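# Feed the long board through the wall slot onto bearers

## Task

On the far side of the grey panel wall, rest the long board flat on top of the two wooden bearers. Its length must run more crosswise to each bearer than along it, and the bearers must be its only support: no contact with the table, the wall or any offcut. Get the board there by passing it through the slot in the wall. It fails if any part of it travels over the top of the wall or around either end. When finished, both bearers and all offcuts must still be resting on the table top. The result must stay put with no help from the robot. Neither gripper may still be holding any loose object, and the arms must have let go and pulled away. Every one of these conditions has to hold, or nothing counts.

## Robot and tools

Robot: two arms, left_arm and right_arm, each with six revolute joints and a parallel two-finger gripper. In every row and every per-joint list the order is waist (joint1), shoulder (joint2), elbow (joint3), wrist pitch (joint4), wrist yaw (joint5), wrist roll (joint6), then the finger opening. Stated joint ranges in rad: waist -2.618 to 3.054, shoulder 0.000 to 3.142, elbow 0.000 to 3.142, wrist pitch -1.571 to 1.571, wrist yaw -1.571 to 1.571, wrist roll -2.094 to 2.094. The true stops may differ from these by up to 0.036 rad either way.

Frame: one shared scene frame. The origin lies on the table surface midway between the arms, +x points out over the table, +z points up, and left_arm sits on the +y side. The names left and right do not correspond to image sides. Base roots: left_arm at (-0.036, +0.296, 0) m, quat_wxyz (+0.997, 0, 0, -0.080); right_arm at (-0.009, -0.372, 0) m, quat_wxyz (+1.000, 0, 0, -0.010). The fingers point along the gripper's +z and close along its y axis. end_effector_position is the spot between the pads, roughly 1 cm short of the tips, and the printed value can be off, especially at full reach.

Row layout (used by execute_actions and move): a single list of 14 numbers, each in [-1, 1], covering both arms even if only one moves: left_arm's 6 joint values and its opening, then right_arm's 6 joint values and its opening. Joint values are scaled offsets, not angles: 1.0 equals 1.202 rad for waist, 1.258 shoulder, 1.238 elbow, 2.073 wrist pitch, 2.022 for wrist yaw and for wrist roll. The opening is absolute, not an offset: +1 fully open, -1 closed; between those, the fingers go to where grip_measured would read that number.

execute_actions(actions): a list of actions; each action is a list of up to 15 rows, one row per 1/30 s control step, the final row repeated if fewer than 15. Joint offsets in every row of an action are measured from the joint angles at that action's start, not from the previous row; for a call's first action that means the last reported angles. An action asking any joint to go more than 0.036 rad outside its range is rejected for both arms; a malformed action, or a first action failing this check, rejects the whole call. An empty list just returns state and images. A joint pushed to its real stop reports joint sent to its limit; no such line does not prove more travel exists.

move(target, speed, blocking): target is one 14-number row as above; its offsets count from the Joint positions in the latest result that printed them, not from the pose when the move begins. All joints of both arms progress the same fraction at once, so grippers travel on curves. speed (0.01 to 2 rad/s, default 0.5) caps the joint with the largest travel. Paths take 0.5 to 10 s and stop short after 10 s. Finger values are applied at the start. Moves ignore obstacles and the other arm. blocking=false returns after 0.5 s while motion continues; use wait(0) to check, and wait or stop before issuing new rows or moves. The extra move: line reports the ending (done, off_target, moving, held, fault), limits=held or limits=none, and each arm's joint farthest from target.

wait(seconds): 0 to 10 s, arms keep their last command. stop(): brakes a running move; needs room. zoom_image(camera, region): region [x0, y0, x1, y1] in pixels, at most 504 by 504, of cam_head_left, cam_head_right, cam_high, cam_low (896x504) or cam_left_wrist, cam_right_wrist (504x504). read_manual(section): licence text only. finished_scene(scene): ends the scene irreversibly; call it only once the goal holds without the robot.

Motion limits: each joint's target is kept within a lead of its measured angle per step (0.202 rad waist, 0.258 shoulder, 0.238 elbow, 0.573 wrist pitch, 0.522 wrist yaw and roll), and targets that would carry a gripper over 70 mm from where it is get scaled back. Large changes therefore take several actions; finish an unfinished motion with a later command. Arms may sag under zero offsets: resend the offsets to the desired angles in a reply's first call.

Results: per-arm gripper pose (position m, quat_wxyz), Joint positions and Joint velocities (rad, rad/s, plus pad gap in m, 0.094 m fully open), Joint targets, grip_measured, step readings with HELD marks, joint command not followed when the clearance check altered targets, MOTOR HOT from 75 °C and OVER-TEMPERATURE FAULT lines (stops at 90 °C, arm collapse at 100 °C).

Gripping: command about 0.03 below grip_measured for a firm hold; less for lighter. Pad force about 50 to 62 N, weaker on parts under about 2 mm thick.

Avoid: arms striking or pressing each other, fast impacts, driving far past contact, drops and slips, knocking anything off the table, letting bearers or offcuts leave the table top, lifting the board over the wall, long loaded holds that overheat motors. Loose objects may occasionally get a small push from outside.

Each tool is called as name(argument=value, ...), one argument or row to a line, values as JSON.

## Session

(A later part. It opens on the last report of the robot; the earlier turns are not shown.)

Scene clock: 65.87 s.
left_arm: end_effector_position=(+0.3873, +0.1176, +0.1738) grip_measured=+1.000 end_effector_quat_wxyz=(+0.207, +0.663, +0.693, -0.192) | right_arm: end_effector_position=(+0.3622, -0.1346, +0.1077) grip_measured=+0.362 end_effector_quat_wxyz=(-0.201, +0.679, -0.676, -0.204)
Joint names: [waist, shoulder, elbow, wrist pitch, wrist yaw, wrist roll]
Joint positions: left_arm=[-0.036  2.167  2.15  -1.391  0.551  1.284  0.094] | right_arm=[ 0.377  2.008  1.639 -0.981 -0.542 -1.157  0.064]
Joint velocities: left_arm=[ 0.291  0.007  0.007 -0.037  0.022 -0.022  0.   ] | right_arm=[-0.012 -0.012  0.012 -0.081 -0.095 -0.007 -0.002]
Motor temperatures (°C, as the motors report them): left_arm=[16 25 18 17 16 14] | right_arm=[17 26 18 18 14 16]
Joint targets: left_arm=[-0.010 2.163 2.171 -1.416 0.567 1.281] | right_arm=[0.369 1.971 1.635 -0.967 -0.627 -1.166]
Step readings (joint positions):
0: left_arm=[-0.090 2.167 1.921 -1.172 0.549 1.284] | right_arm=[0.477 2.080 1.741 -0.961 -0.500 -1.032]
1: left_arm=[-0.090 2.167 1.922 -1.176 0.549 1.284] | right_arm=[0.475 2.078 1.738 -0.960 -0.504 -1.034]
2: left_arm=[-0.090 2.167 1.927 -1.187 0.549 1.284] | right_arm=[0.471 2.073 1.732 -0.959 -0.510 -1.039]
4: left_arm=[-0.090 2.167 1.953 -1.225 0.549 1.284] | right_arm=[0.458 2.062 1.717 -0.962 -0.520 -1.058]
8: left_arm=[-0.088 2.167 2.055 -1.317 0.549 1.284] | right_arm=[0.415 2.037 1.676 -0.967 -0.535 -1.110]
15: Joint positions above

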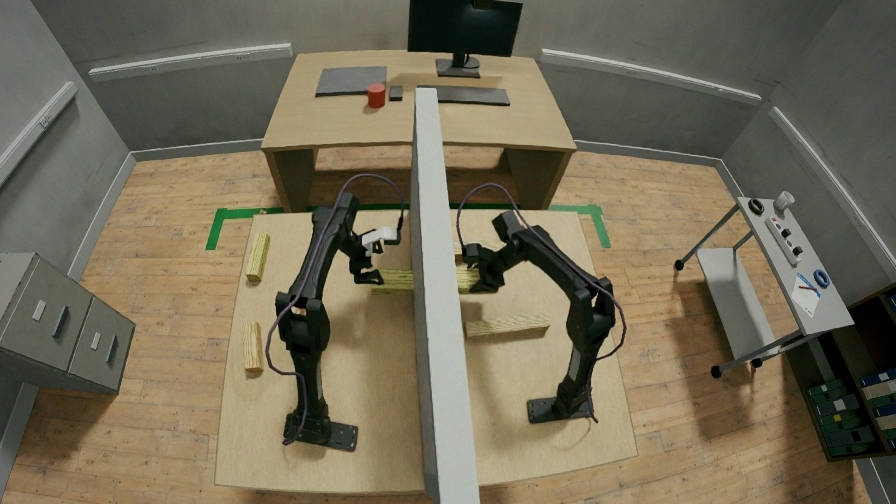

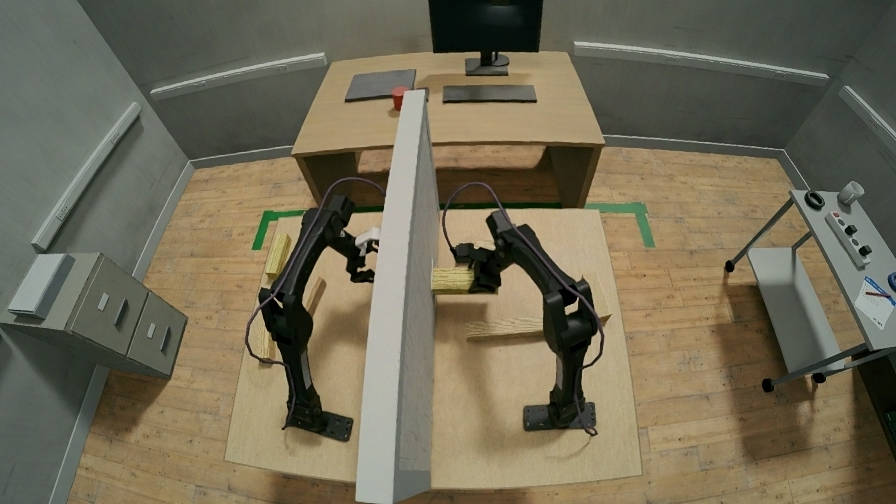

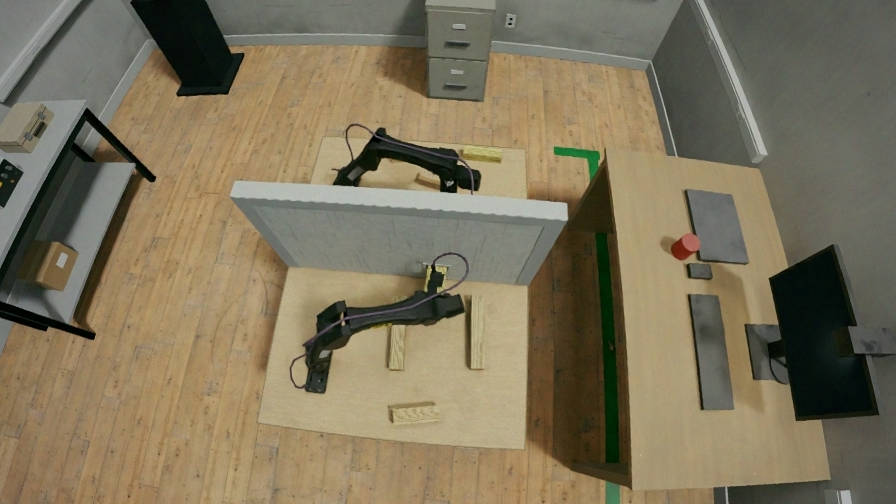

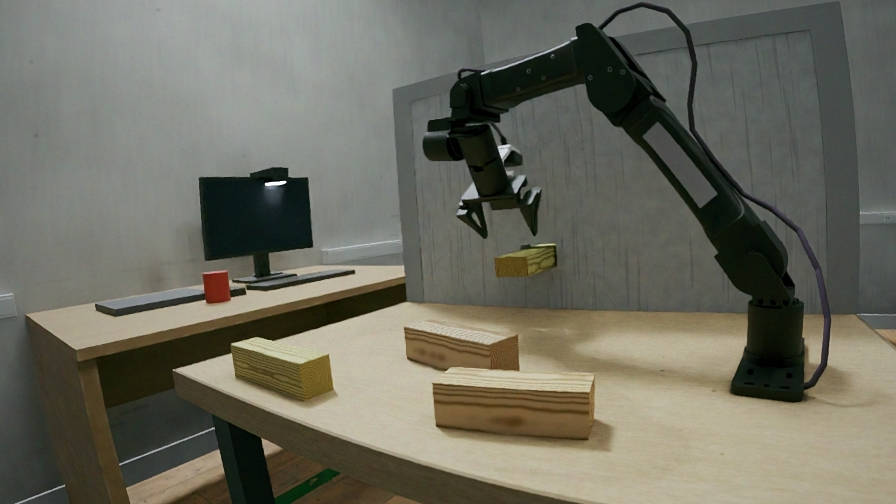

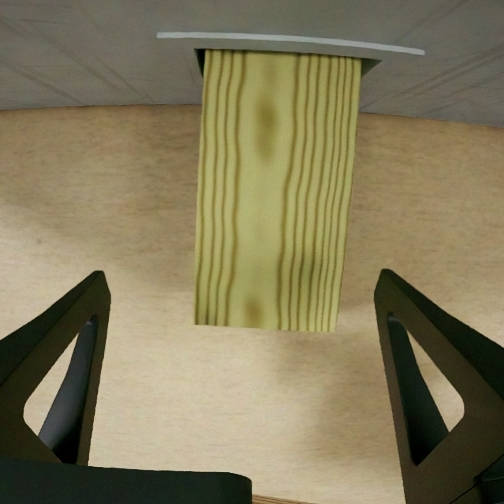

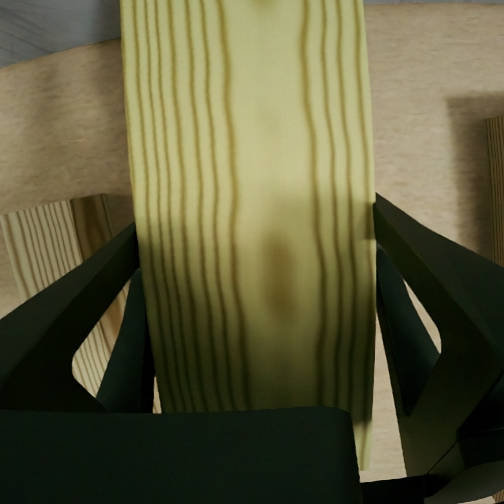

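execute_actions(
  actions=[
    [[0.02163,-0.00318,0.01696,-0.01206,0.00791,-0.00148,1.0,-0.01809,-0.03466,-0.00813,0.00247,-0.04670,-0.00732,0.18],[0.02163,-0.00318,0.01696,-0.01206,0.00791,-0.00148,1.0,-0.02180,-0.03646,-0.01048,0.00098,-0.04791,-0.01142,0.18],[0.02163,-0.00318,0.01696,-0.01206,0.00791,-0.00148,1.0,-0.02649,-0.03872,-0.01345,0.00013,-0.04834,-0.01622,0.18],[0.02163,-0.00318,0.01696,-0.01206,0.00791,-0.00148,1.0,-0.03214,-0.03982,-0.01534,-0.00106,-0.04893,-0.02168,0.18],[0.02163,-0.00318,0.01696,-0.01206,0.00791,-0.00148,1.0,-0.03868,-0.04126,-0.01768,-0.00257,-0.04967,-0.02775,0.18],[0.02163,-0.00318,0.01696,-0.01206,0.00791,-0.00148,1.0,-0.04605,-0.04459,-0.02200,-0.00538,-0.05152,-0.03437,0.18],[0.02163,-0.00318,0.01696,-0.01206,0.00791,-0.00148,1.0,-0.05419,-0.04812,-0.02658,-0.00848,-0.05345,-0.04150,0.18],[0.02163,-0.00318,0.01696,-0.01206,0.00791,-0.00148,1.0,-0.06300,-0.05178,-0.03131,-0.01187,-0.05544,-0.04904,0.18],[0.02163,-0.00318,0.01696,-0.01206,0.00791,-0.00148,1.0,-0.07242,-0.05550,-0.03609,-0.01576,-0.05713,-0.05695,0.18],[0.02163,-0.00318,0.01696,-0.01206,0.00791,-0.00148,1.0,-0.08229,-0.05920,-0.04083,-0.02015,-0.05843,-0.06513,0.18],[0.02163,-0.00318,0.01696,-0.01206,0.00791,-0.00148,1.0,-0.09231,-0.06211,-0.04461,-0.02473,-0.05970,-0.07350,0.18],[0.02163,-0.00318,0.01696,-0.01206,0.00791,-0.00148,1.0,-0.10260,-0.06445,-0.04768,-0.02949,-0.06090,-0.08196,0.18],[0.02163,-0.00318,0.01696,-0.01206,0.00791,-0.00148,1.0,-0.11307,-0.06658,-0.05045,-0.03434,-0.06204,-0.09044,0.18],[0.02163,-0.00318,0.01696,-0.01206,0.00791,-0.00148,1.0,-0.12360,-0.06847,-0.05289,-0.03924,-0.06311,-0.09882,0.18],[0.02163,-0.00318,0.01696,-0.01206,0.00791,-0.00148,1.0,-0.13407,-0.07009,-0.05496,-0.04412,-0.06408,-0.10702,0.18]],
    [[0.0,-0.00318,0.008,-0.005,0.006,0.0,1.0,-0.03906,-0.03464,-0.00887,-0.02044,-0.04907,-0.04360,0.18],[0.0,-0.00318,0.008,-0.005,0.006,0.0,1.0,-0.04907,-0.03574,-0.01021,-0.02509,-0.04986,-0.05113,0.18],[0.0,-0.00318,0.008,-0.005,0.006,0.0,1.0,-0.05866,-0.03658,-0.01120,-0.02953,-0.05054,-0.05818,0.18],[0.0,-0.00318,0.008,-0.005,0.006,0.0,1.0,-0.06773,-0.03719,-0.01188,-0.03368,-0.05114,-0.06467,0.18],[0.0,-0.00318,0.008,-0.005,0.006,0.0,1.0,-0.07617,-0.03760,-0.01229,-0.03748,-0.05165,-0.07051,0.18],[0.0,-0.00318,0.008,-0.005,0.006,0.0,1.0,-0.08388,-0.03784,-0.01248,-0.04088,-0.05208,-0.07563,0.18],[0.0,-0.00318,0.008,-0.005,0.006,0.0,1.0,-0.09076,-0.03796,-0.01250,-0.04381,-0.05243,-0.07995,0.18],[0.0,-0.00318,0.008,-0.005,0.006,0.0,1.0,-0.09673,-0.03796,-0.01250,-0.04623,-0.05270,-0.08342,0.18],[0.0,-0.00318,0.008,-0.005,0.006,0.0,1.0,-0.10172,-0.03796,-0.01250,-0.04810,-0.05291,-0.08600,0.18],[0.0,-0.00318,0.008,-0.005,0.006,0.0,1.0,-0.10565,-0.03796,-0.01250,-0.04938,-0.05305,-0.08764,0.18],[0.0,-0.00318,0.008,-0.005,0.006,0.0,1.0,-0.10849,-0.03796,-0.01250,-0.05007,-0.05313,-0.08832,0.18],[0.0,-0.00318,0.008,-0.005,0.006,0.0,1.0,-0.11019,-0.03796,-0.01250,-0.05014,-0.05315,-0.08804,0.18],[0.0,-0.00318,0.008,-0.005,0.006,0.0,1.0,-0.11074,-0.03796,-0.01250,-0.04959,-0.05310,-0.08680,0.18],[0.0,-0.00318,0.008,-0.005,0.006,0.0,1.0,-0.11249,-0.03796,-0.01250,-0.04845,-0.05300,-0.08462,0.18],[0.0,-0.00318,0.008,-0.005,0.006,0.0,1.0,-0.11700,-0.03796,-0.01250,-0.04673,-0.05283,-0.08153,0.18]],
  ],
)

Scene clock: 70.90 s.
left_arm: end_effector_position=(+0.3904, +0.1305, +0.1735) grip_measured=+1.000 end_effector_quat_wxyz=(+0.206, +0.652, +0.704, -0.191) | right_arm: end_effector_position=(+0.3602, -0.2358, +0.1098) grip_measured=+0.362 end_effector_quat_wxyz=(-0.203, +0.678, -0.676, -0.207)
Joint names: [waist, shoulder, elbow, wrist pitch, wrist yaw, wrist roll]
Joint positions: left_arm=[-0.006  2.167  2.15  -1.401  0.551  1.284  0.094] | right_arm=[ 0.118  1.953  1.572 -1.133 -0.586 -1.459  0.064]
Joint velocities: left_arm=[-0.002  0.022 -0.007 -0.066 -0.066 -0.051  0.   ] | right_arm=[-0.027  0.002  0.012  0.007 -0.037 -0.007  0.001]
Motor temperatures (°C, as the motors report them): left_arm=[16 25 18 17 16 14] | right_arm=[17 27 18 18 15 16]
Joint targets: left_arm=[-0.006 2.163 2.160 -1.411 0.563 1.284] | right_arm=[0.106 1.916 1.565 -1.141 -0.679 -1.468]
Step readings (joint positions; steps 1 to 15: 1st action; 16 to 30: 2nd action):
0: left_arm=[-0.006 2.167 2.150 -1.401 0.551 1.284] | right_arm=[0.377 2.008 1.639 -0.981 -0.542 -1.158]
1: left_arm=[-0.006 2.167 2.150 -1.401 0.551 1.284] | right_arm=[0.376 2.008 1.639 -0.981 -0.543 -1.159]
2: left_arm=[-0.006 2.167 2.150 -1.401 0.551 1.284] | right_arm=[0.374 2.008 1.639 -0.983 -0.545 -1.162]
4: left_arm=[-0.006 2.167 2.150 -1.401 0.551 1.284] | right_arm=[0.365 2.005 1.632 -0.984 -0.550 -1.171]
8: left_arm=[-0.006 2.167 2.150 -1.401 0.551 1.284] | right_arm=[0.333 1.992 1.613 -0.996 -0.560 -1.206]
15: left_arm=[-0.006 2.167 2.150 -1.401 0.551 1.284] | right_arm=[0.246 1.963 1.581 -1.044 -0.572 -1.303]
16: left_arm=[-0.006 2.167 2.150 -1.401 0.551 1.284] | right_arm=[0.233 1.961 1.578 -1.053 -0.573 -1.319]
17: left_arm=[-0.006 2.167 2.150 -1.401 0.551 1.284] | right_arm=[0.219 1.959 1.577 -1.062 -0.575 -1.335]
19: left_arm=[-0.006 2.167 2.150 -1.401 0.551 1.284] | right_arm=[0.192 1.957 1.574 -1.079 -0.578 -1.366]
23: left_arm=[-0.006 2.167 2.150 -1.401 0.551 1.284] | right_arm=[0.150 1.954 1.572 -1.110 -0.584 -1.420]
30: Joint positions above

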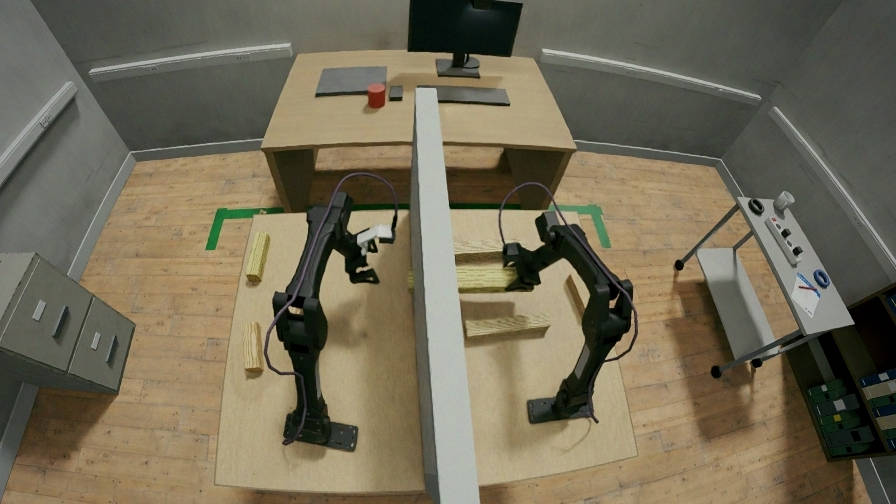

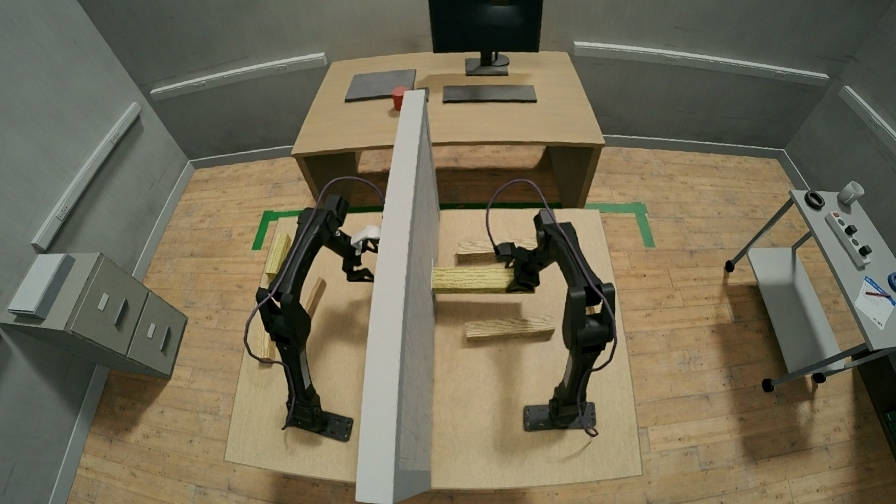

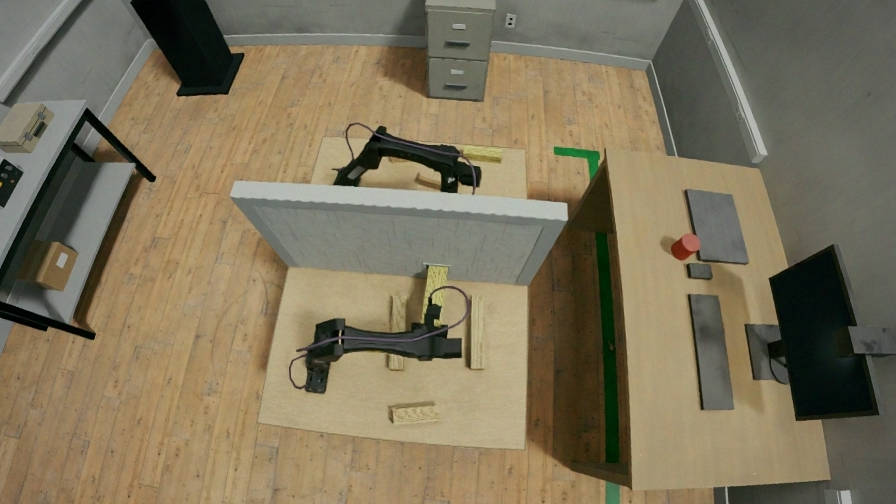

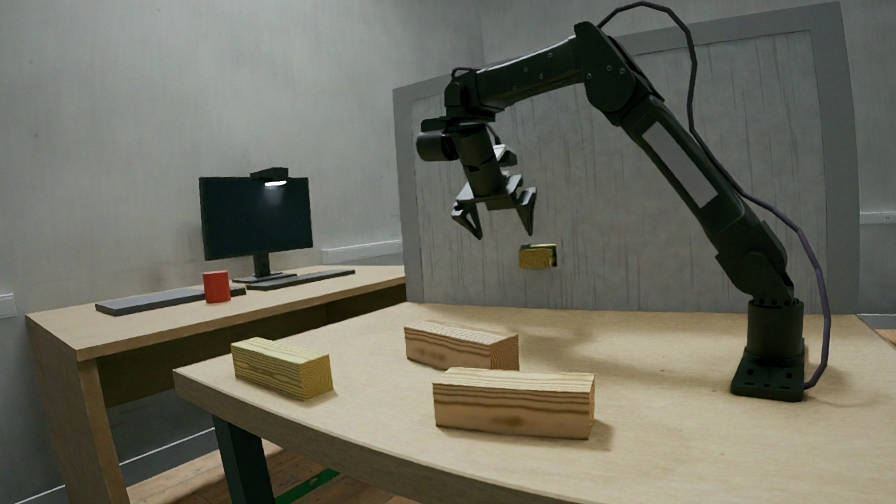

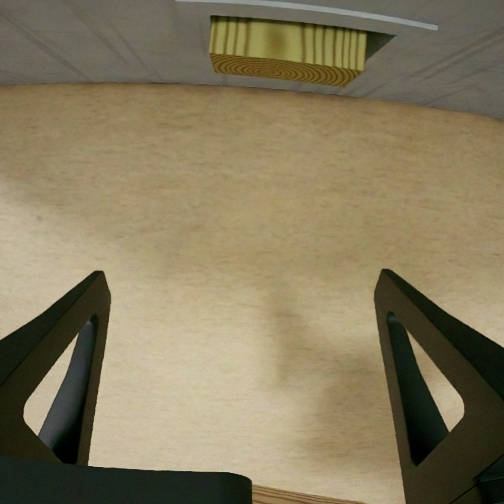

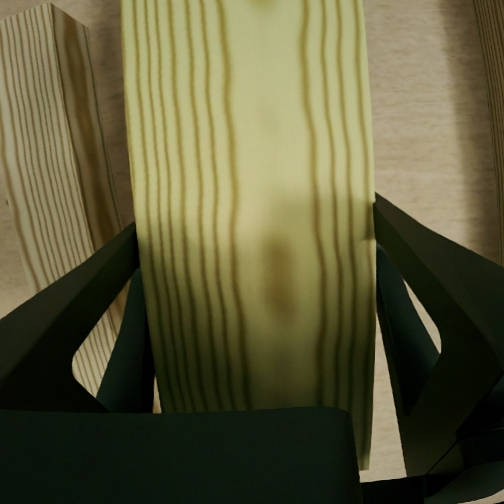

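execute_actions(
  actions=[],
)

Scene clock: 71.37 s.
left_arm: end_effector_position=(+0.3904, +0.1305, +0.1735) grip_measured=+1.000 end_effector_quat_wxyz=(+0.206, +0.652, +0.704, -0.191) | right_arm: end_effector_position=(+0.3603, -0.2366, +0.1098) grip_measured=+0.362 end_effector_quat_wxyz=(-0.203, +0.677, -0.676, -0.207)
Joint names: [waist, shoulder, elbow, wrist pitch, wrist yaw, wrist roll]
Joint positions: left_arm=[-0.006  2.167  2.15  -1.401  0.551  1.284  0.094] | right_arm=[ 0.116  1.953  1.572 -1.134 -0.587 -1.461  0.064]
Joint velocities: left_arm=[-0.002 -0.002  0.007  0.022 -0.007 -0.022  0.   ] | right_arm=[-0.012 -0.012 -0.007  0.051 -0.007 -0.022 -0.   ]
Motor temperatures (°C, as the motors report them): left_arm=[16 25 18 17 16 14] | right_arm=[17 27 18 18 15 16]
Joint targets: left_arm=[-0.006 2.163 2.160 -1.411 0.563 1.284] | right_arm=[0.106 1.916 1.565 -1.141 -0.679 -1.468]

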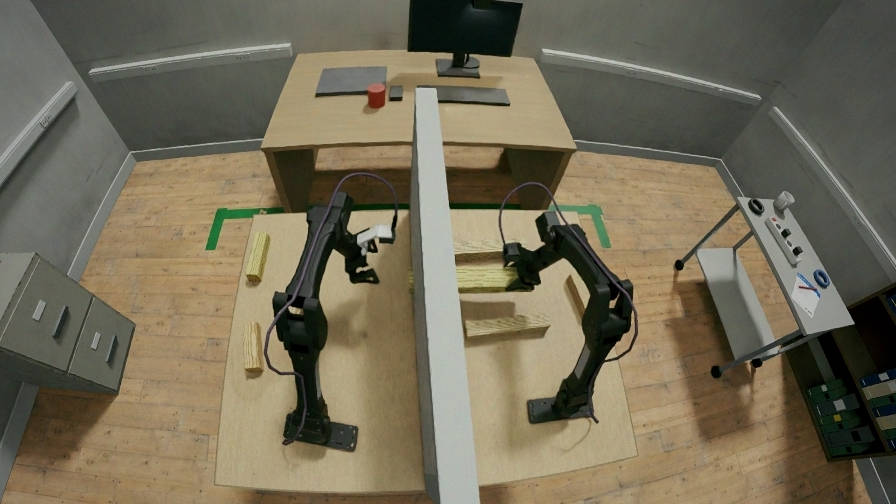

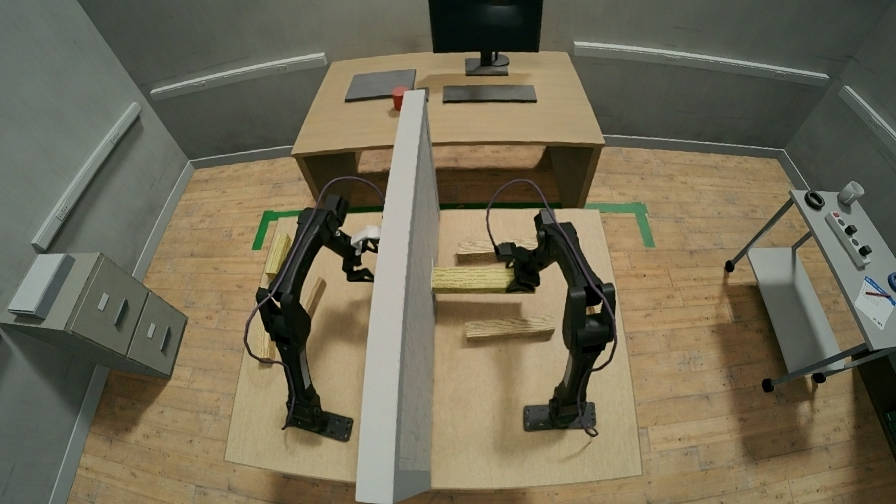

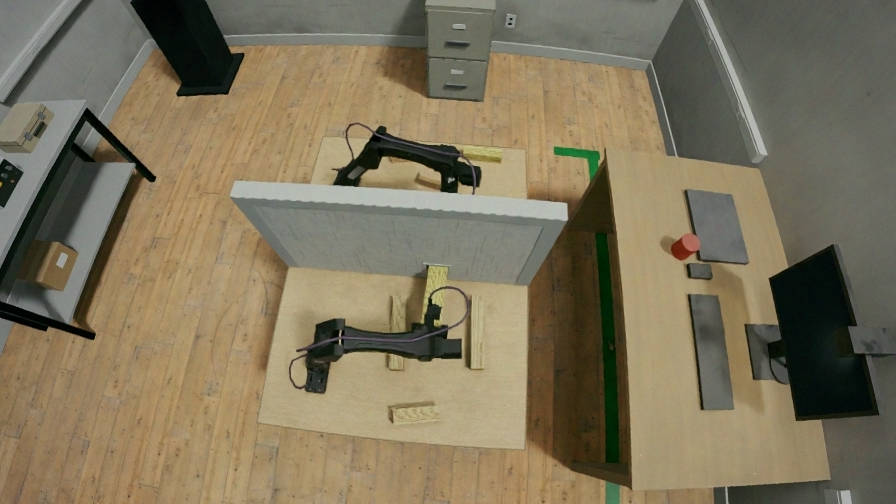

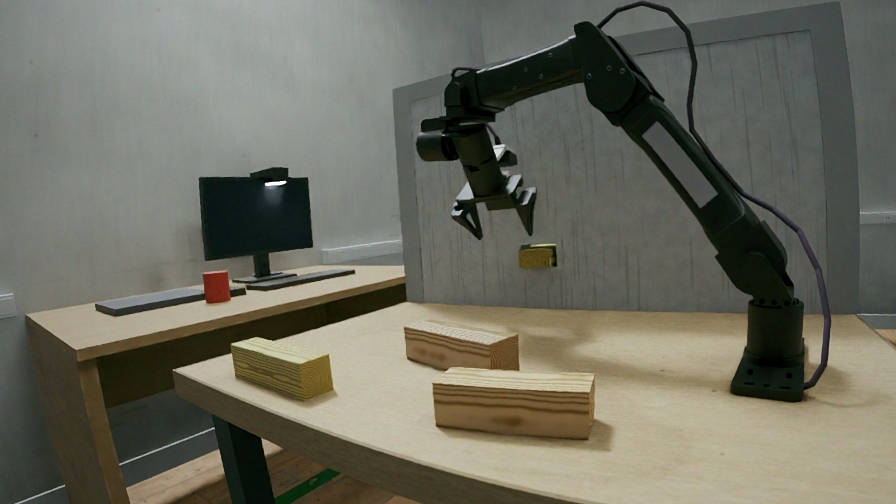

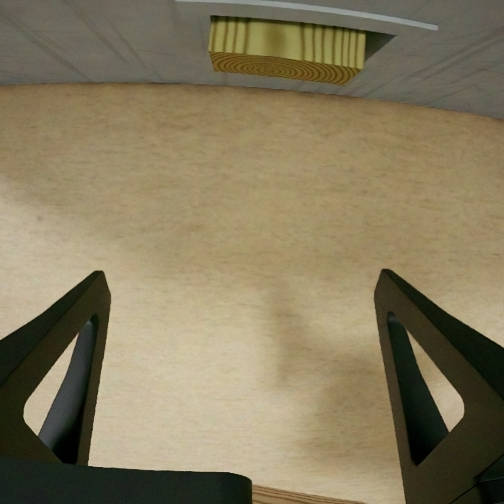

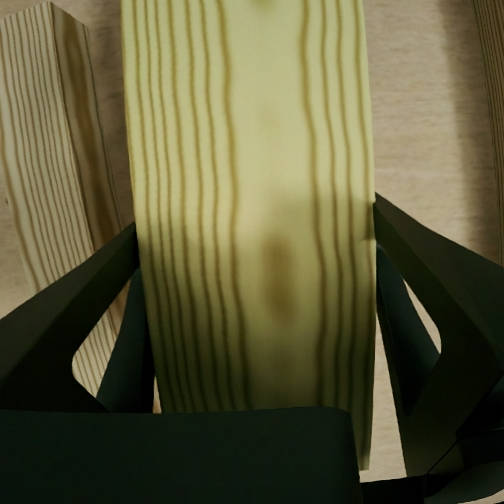

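execute_actions(
  actions=[
    [[0,-0.00318,0.008,-0.005,0.006,0,1.0,-0.01726,-0.0280,-0.002,-0.00791,-0.0455,-0.00930,0.18],[0,-0.00318,0.008,-0.005,0.006,0,1.0,-0.02067,-0.0265,0.003,-0.00965,-0.0455,-0.01286,0.18],[0,-0.00318,0.008,-0.005,0.006,0,1.0,-0.02497,-0.0250,0.008,-0.01082,-0.0455,-0.01610,0.18],[0,-0.00318,0.008,-0.005,0.006,0,1.0,-0.03013,-0.02385,0.01212,-0.01382,-0.0455,-0.02144,0.18],[0,-0.00318,0.008,-0.005,0.006,0,1.0,-0.03609,-0.02385,0.01212,-0.01715,-0.0455,-0.02730,0.18],[0,-0.00318,0.008,-0.005,0.006,0,1.0,-0.04277,-0.02385,0.01212,-0.02080,-0.0455,-0.03365,0.18],[0,-0.00318,0.008,-0.005,0.006,0,1.0,-0.05011,-0.02385,0.01212,-0.02470,-0.0455,-0.04040,0.18],[0,-0.00318,0.008,-0.005,0.006,0,1.0,-0.05803,-0.02385,0.01212,-0.02878,-0.0455,-0.04742,0.18],[0,-0.00318,0.008,-0.005,0.006,0,1.0,-0.06643,-0.02385,0.01212,-0.03301,-0.0455,-0.05462,0.18],[0,-0.00318,0.008,-0.005,0.006,0,1.0,-0.07525,-0.02385,0.01212,-0.03732,-0.0455,-0.06194,0.18],[0,-0.00318,0.008,-0.005,0.006,0,1.0,-0.08436,-0.02385,0.01212,-0.04165,-0.0455,-0.06926,0.18],[0,-0.00318,0.008,-0.005,0.006,0,1.0,-0.09366,-0.02385,0.01212,-0.04594,-0.0455,-0.07644,0.18],[0,-0.00318,0.008,-0.005,0.006,0,1.0,-0.10309,-0.02385,0.01212,-0.05013,-0.0455,-0.08342,0.18],[0,-0.00318,0.008,-0.005,0.006,0,1.0,-0.11249,-0.02385,0.01212,-0.05414,-0.0455,-0.09007,0.18],[0,-0.00318,0.008,-0.005,0.006,0,1.0,-0.12180,-0.02385,0.01212,-0.05796,-0.0455,-0.09635,0.18]],
    [[0,-0.00318,0.008,-0.005,0.006,0,1.0,-0.03556,-0.02385,0.01212,-0.02691,-0.0455,-0.03595,0.18],[0,-0.00318,0.008,-0.005,0.006,0,1.0,-0.04434,-0.02385,0.01212,-0.03019,-0.0455,-0.04126,0.18],[0,-0.00318,0.008,-0.005,0.006,0,1.0,-0.05274,-0.02385,0.01212,-0.03314,-0.0455,-0.04599,0.18],[0,-0.00318,0.008,-0.005,0.006,0,1.0,-0.06062,-0.02385,0.01212,-0.03576,-0.0455,-0.05017,0.18],[0,-0.00318,0.008,-0.005,0.006,0,1.0,-0.06793,-0.02385,0.01212,-0.03804,-0.0455,-0.05373,0.18],[0,-0.00318,0.008,-0.005,0.006,0,1.0,-0.07458,-0.02385,0.01212,-0.03998,-0.0455,-0.05671,0.18],[0,-0.00318,0.008,-0.005,0.006,0,1.0,-0.08048,-0.02385,0.01212,-0.04157,-0.0455,-0.05910,0.18],[0,-0.00318,0.008,-0.005,0.006,0,1.0,-0.08560,-0.02385,0.01212,-0.04280,-0.0455,-0.06090,0.18],[0,-0.00318,0.008,-0.005,0.006,0,1.0,-0.08984,-0.02385,0.01212,-0.04373,-0.0455,-0.06218,0.18],[0,-0.00318,0.008,-0.005,0.006,0,1.0,-0.09320,-0.02385,0.01212,-0.04434,-0.0455,-0.06290,0.18],[0,-0.00318,0.008,-0.005,0.006,0,1.0,-0.09562,-0.02385,0.01212,-0.04463,-0.0455,-0.06312,0.18],[0,-0.00318,0.008,-0.005,0.006,0,1.0,-0.09707,-0.02385,0.01212,-0.04463,-0.0455,-0.06282,0.18],[0,-0.00318,0.008,-0.005,0.006,0,1.0,-0.09754,-0.02385,0.01212,-0.04434,-0.0455,-0.06206,0.18],[0,-0.00318,0.008,-0.005,0.006,0,1.0,-0.09701,-0.02385,0.01212,-0.04375,-0.0455,-0.06080,0.18],[0,-0.00318,0.008,-0.005,0.006,0,1.0,-0.09950,-0.02385,0.01212,-0.04250,-0.0455,-0.05805,0.18]],
  ],
)

Scene clock: 77.83 s.
left_arm: end_effector_position=(+0.3904, +0.1305, +0.1735) grip_measured=+1.000 end_effector_quat_wxyz=(+0.206, +0.652, +0.704, -0.191) | right_arm: end_effector_position=(+0.3514, -0.3185, +0.1110) grip_measured=+0.350 end_effector_quat_wxyz=(-0.209, +0.667, -0.684, -0.209)
Joint names: [waist, shoulder, elbow, wrist pitch, wrist yaw, wrist roll]
Joint positions: left_arm=[-0.006  2.167  2.15  -1.401  0.551  1.284  0.094] | right_arm=[-0.113  1.953  1.572 -1.273 -0.595 -1.706  0.063]
Joint velocities: left_arm=[ 0.002 -0.007  0.002 -0.022 -0.051 -0.066  0.   ] | right_arm=[ 0.002  0.017 -0.017  0.037 -0.007  0.037 -0.   ]
Motor temperatures (°C, as the motors report them): left_arm=[16 25 18 17 16 14] | right_arm=[17 28 18 18 15 16]
Joint targets: left_arm=[-0.006 2.163 2.160 -1.411 0.563 1.284] | right_arm=[-0.122 1.923 1.587 -1.296 -0.683 -1.714]
Step readings (joint positions; steps 1 to 15: 1st action; 16 to 30: 2nd action):
0: left_arm=[-0.006 2.167 2.150 -1.401 0.551 1.284] | right_arm=[0.116 1.953 1.572 -1.134 -0.587 -1.461]
1: left_arm=[-0.006 2.167 2.150 -1.401 0.551 1.284] | right_arm=[0.115 1.953 1.572 -1.134 -0.587 -1.463]
2: left_arm=[-0.006 2.167 2.150 -1.401 0.551 1.284] | right_arm=[0.113 1.953 1.572 -1.136 -0.588 -1.466]
4: left_arm=[-0.006 2.167 2.150 -1.401 0.551 1.284] | right_arm=[0.104 1.953 1.572 -1.142 -0.588 -1.476]
8: left_arm=[-0.006 2.167 2.150 -1.401 0.551 1.284] | right_arm=[0.075 1.953 1.572 -1.160 -0.590 -1.510]
15: left_arm=[-0.006 2.167 2.150 -1.401 0.551 1.284] | right_arm=[-0.002 1.953 1.572 -1.207 -0.591 -1.596]
16: left_arm=[-0.006 2.167 2.150 -1.401 0.551 1.284] | right_arm=[-0.014 1.953 1.572 -1.215 -0.591 -1.609]
17: left_arm=[-0.006 2.167 2.150 -1.401 0.551 1.284] | right_arm=[-0.026 1.953 1.572 -1.222 -0.591 -1.622]
19: left_arm=[-0.006 2.167 2.150 -1.401 0.551 1.284] | right_arm=[-0.049 1.953 1.572 -1.236 -0.591 -1.646]
23: left_arm=[-0.006 2.167 2.150 -1.401 0.551 1.284] | right_arm=[-0.088 1.953 1.572 -1.257 -0.592 -1.681]
30: Joint positions above

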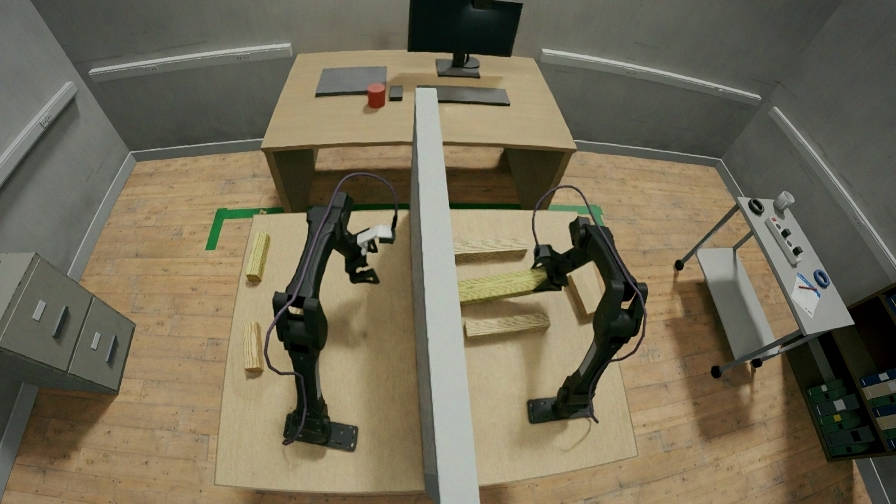

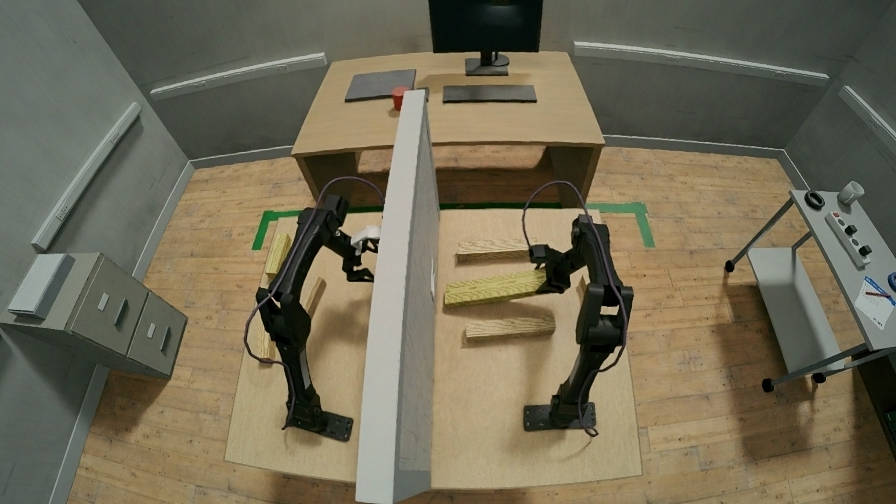

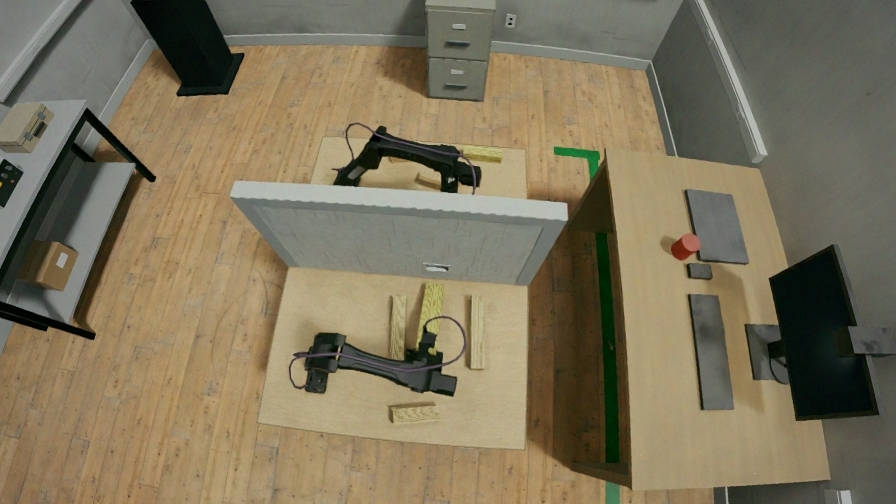

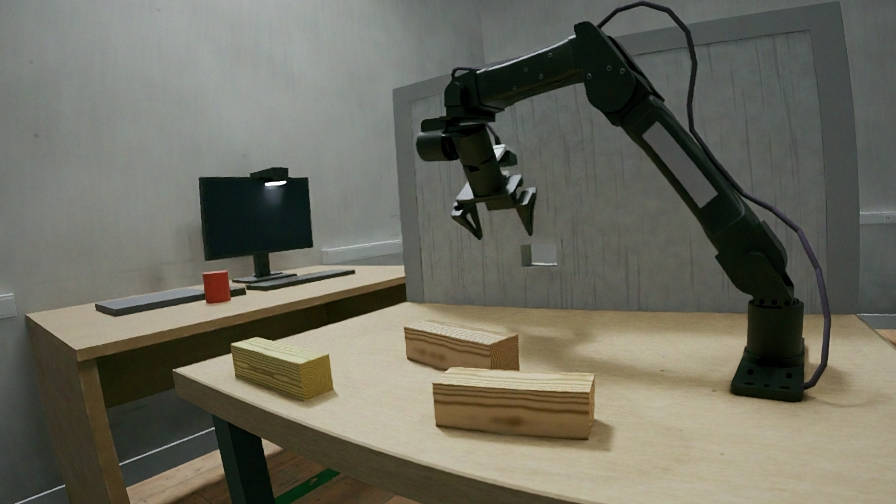

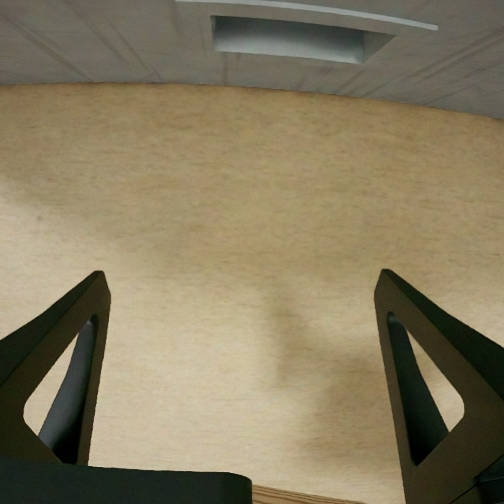

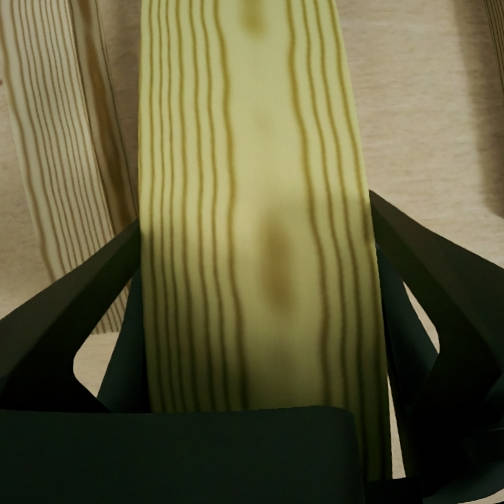

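execute_actions(
  actions=[],
)

zoom_image(
  camera="cam_head_right",
  region=[400, 180, 660, 380],
)

zoom_image(
  camera="cam_high",
  region=[330, 240, 550, 440],
)

Scene clock: 77.97 s.
left_arm: end_effector_position=(+0.3904, +0.1305, +0.1735) grip_measured=+1.000 end_effector_quat_wxyz=(+0.206, +0.652, +0.704, -0.191) | right_arm: end_effector_position=(+0.3514, -0.3185, +0.1110) grip_measured=+0.350 end_effector_quat_wxyz=(-0.209, +0.668, -0.683, -0.209)
Joint names: [waist, shoulder, elbow, wrist pitch, wrist yaw, wrist roll]
Joint positions: left_arm=[-0.006  2.167  2.15  -1.401  0.551  1.284  0.094] | right_arm=[-0.113  1.953  1.572 -1.273 -0.595 -1.707  0.063]
Joint velocities: left_arm=[ 0.017 -0.007  0.002  0.007  0.007  0.022  0.   ] | right_arm=[-0.007 -0.007 -0.002 -0.095  0.022 -0.081 -0.001]
Motor temperatures (°C, as the motors report them): left_arm=[16 25 18 17 16 14] | right_arm=[17 28 18 18 15 16]
Joint targets: left_arm=[-0.006 2.163 2.160 -1.411 0.563 1.284] | right_arm=[-0.121 1.923 1.587 -1.296 -0.683 -1.714]

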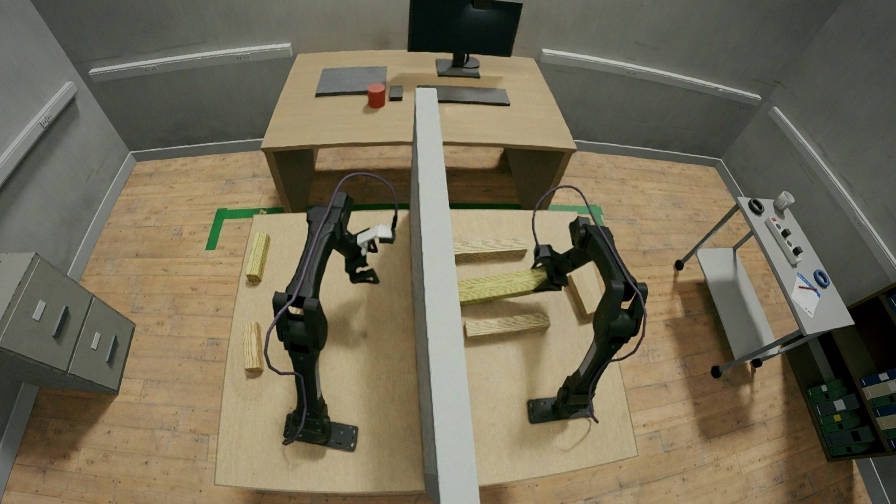

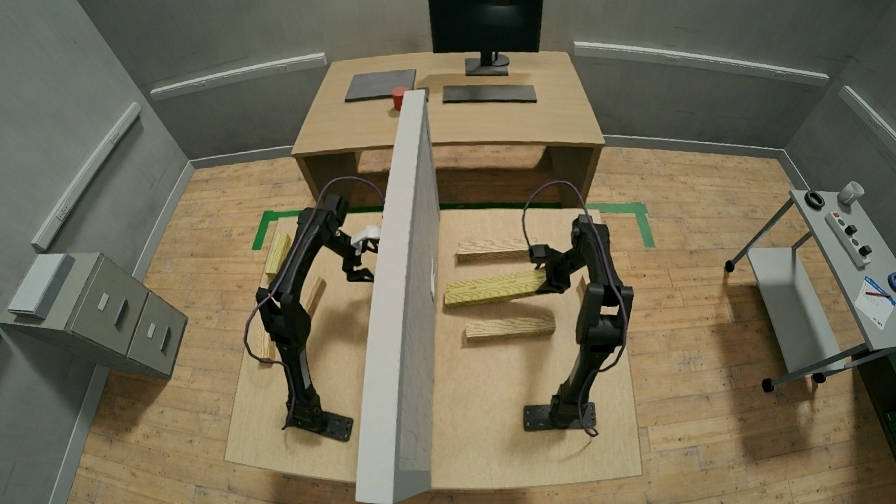

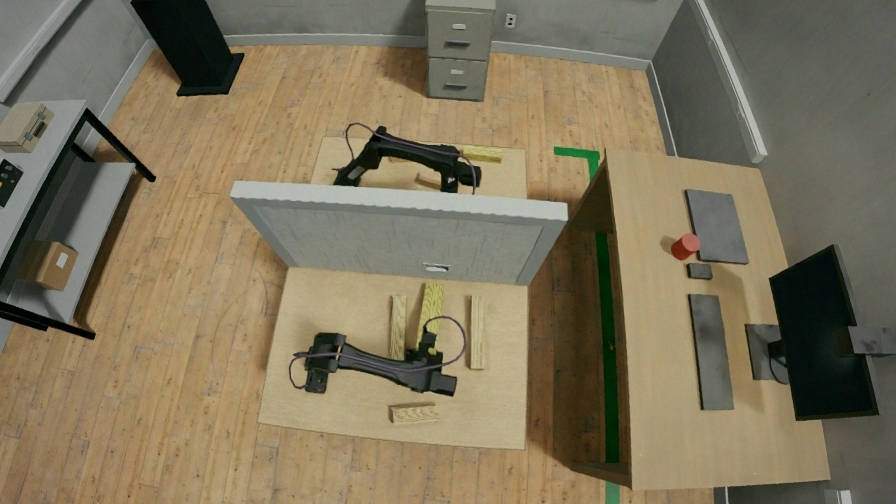

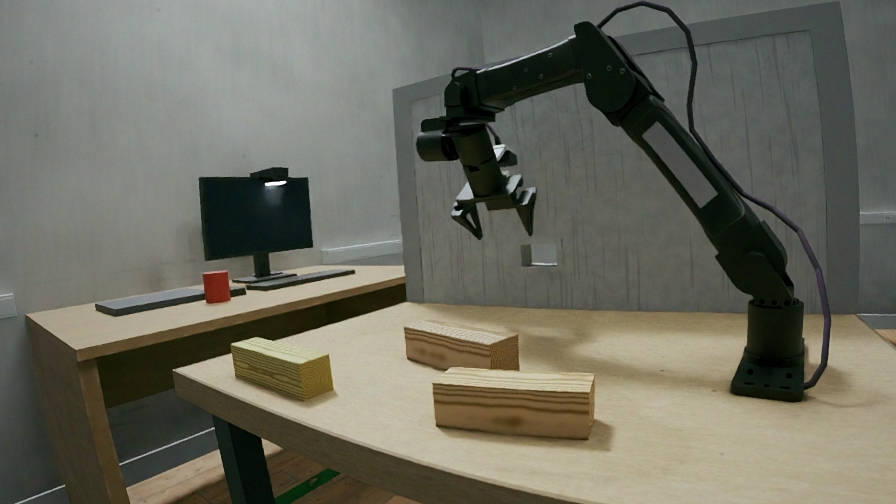

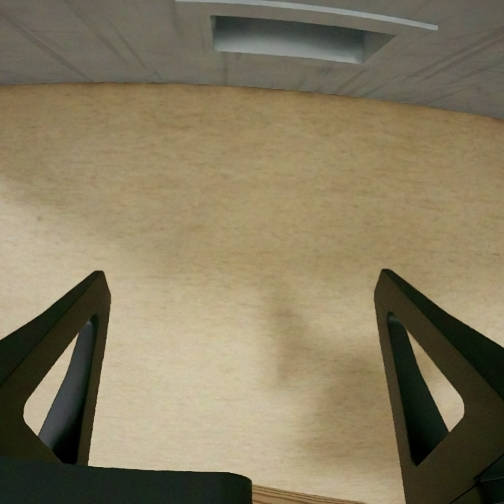

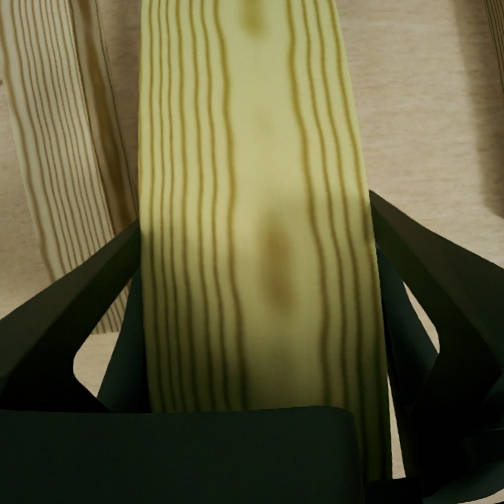

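Region (400, 180, 660, 380) of cam_head_right's 896x504 image, scaled by 1.938, with more detail than that image has; it fills the top 388 rows of this view, and the rest is white.

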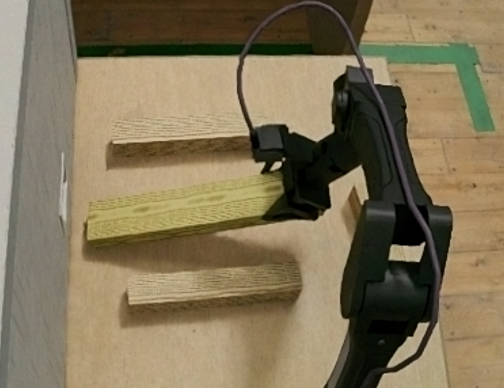

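Region (330, 240, 550, 440) of cam_high's 896x504 image, scaled by 2.291, with more detail than that image has; it fills the top 458 rows of this view, and the rest is white.

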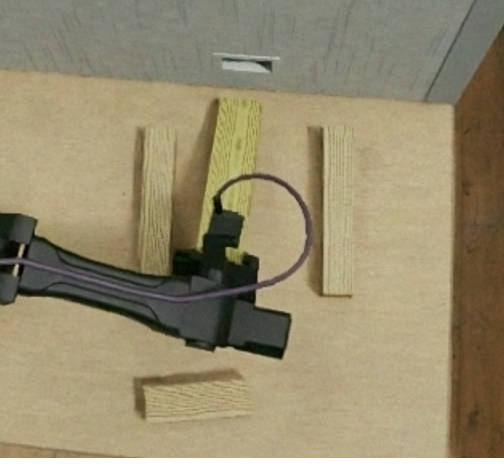

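zoom_image(
  camera="cam_head_right",
  region=[425, 230, 585, 350],
)

zoom_image(
  camera="cam_high",
  region=[370, 255, 510, 385],
)

Region (425, 230, 585, 350) of cam_head_right's 896x504 image, scaled by 3.150, with more detail than that image has; it fills the top 378 rows of this view, and the rest is white.

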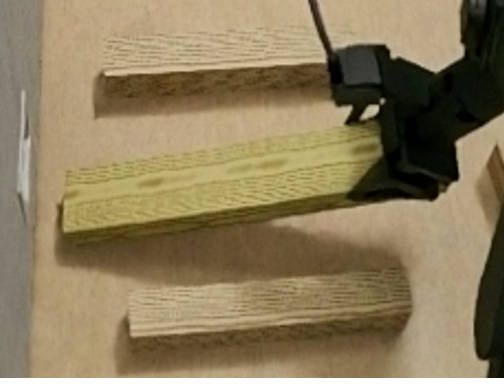

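Region (370, 255, 510, 385) of cam_high's 896x504 image, scaled by 3.600, with more detail than that image has; it fills the top 468 rows of this view, and the rest is white.

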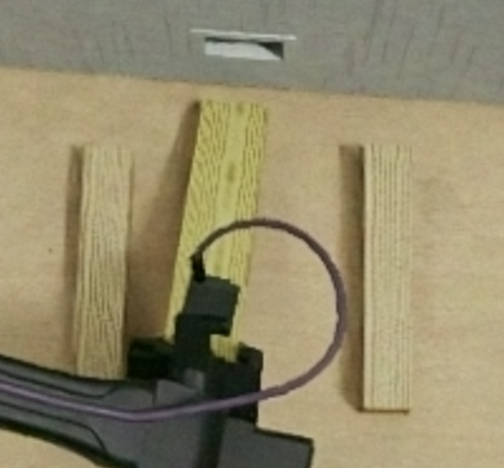

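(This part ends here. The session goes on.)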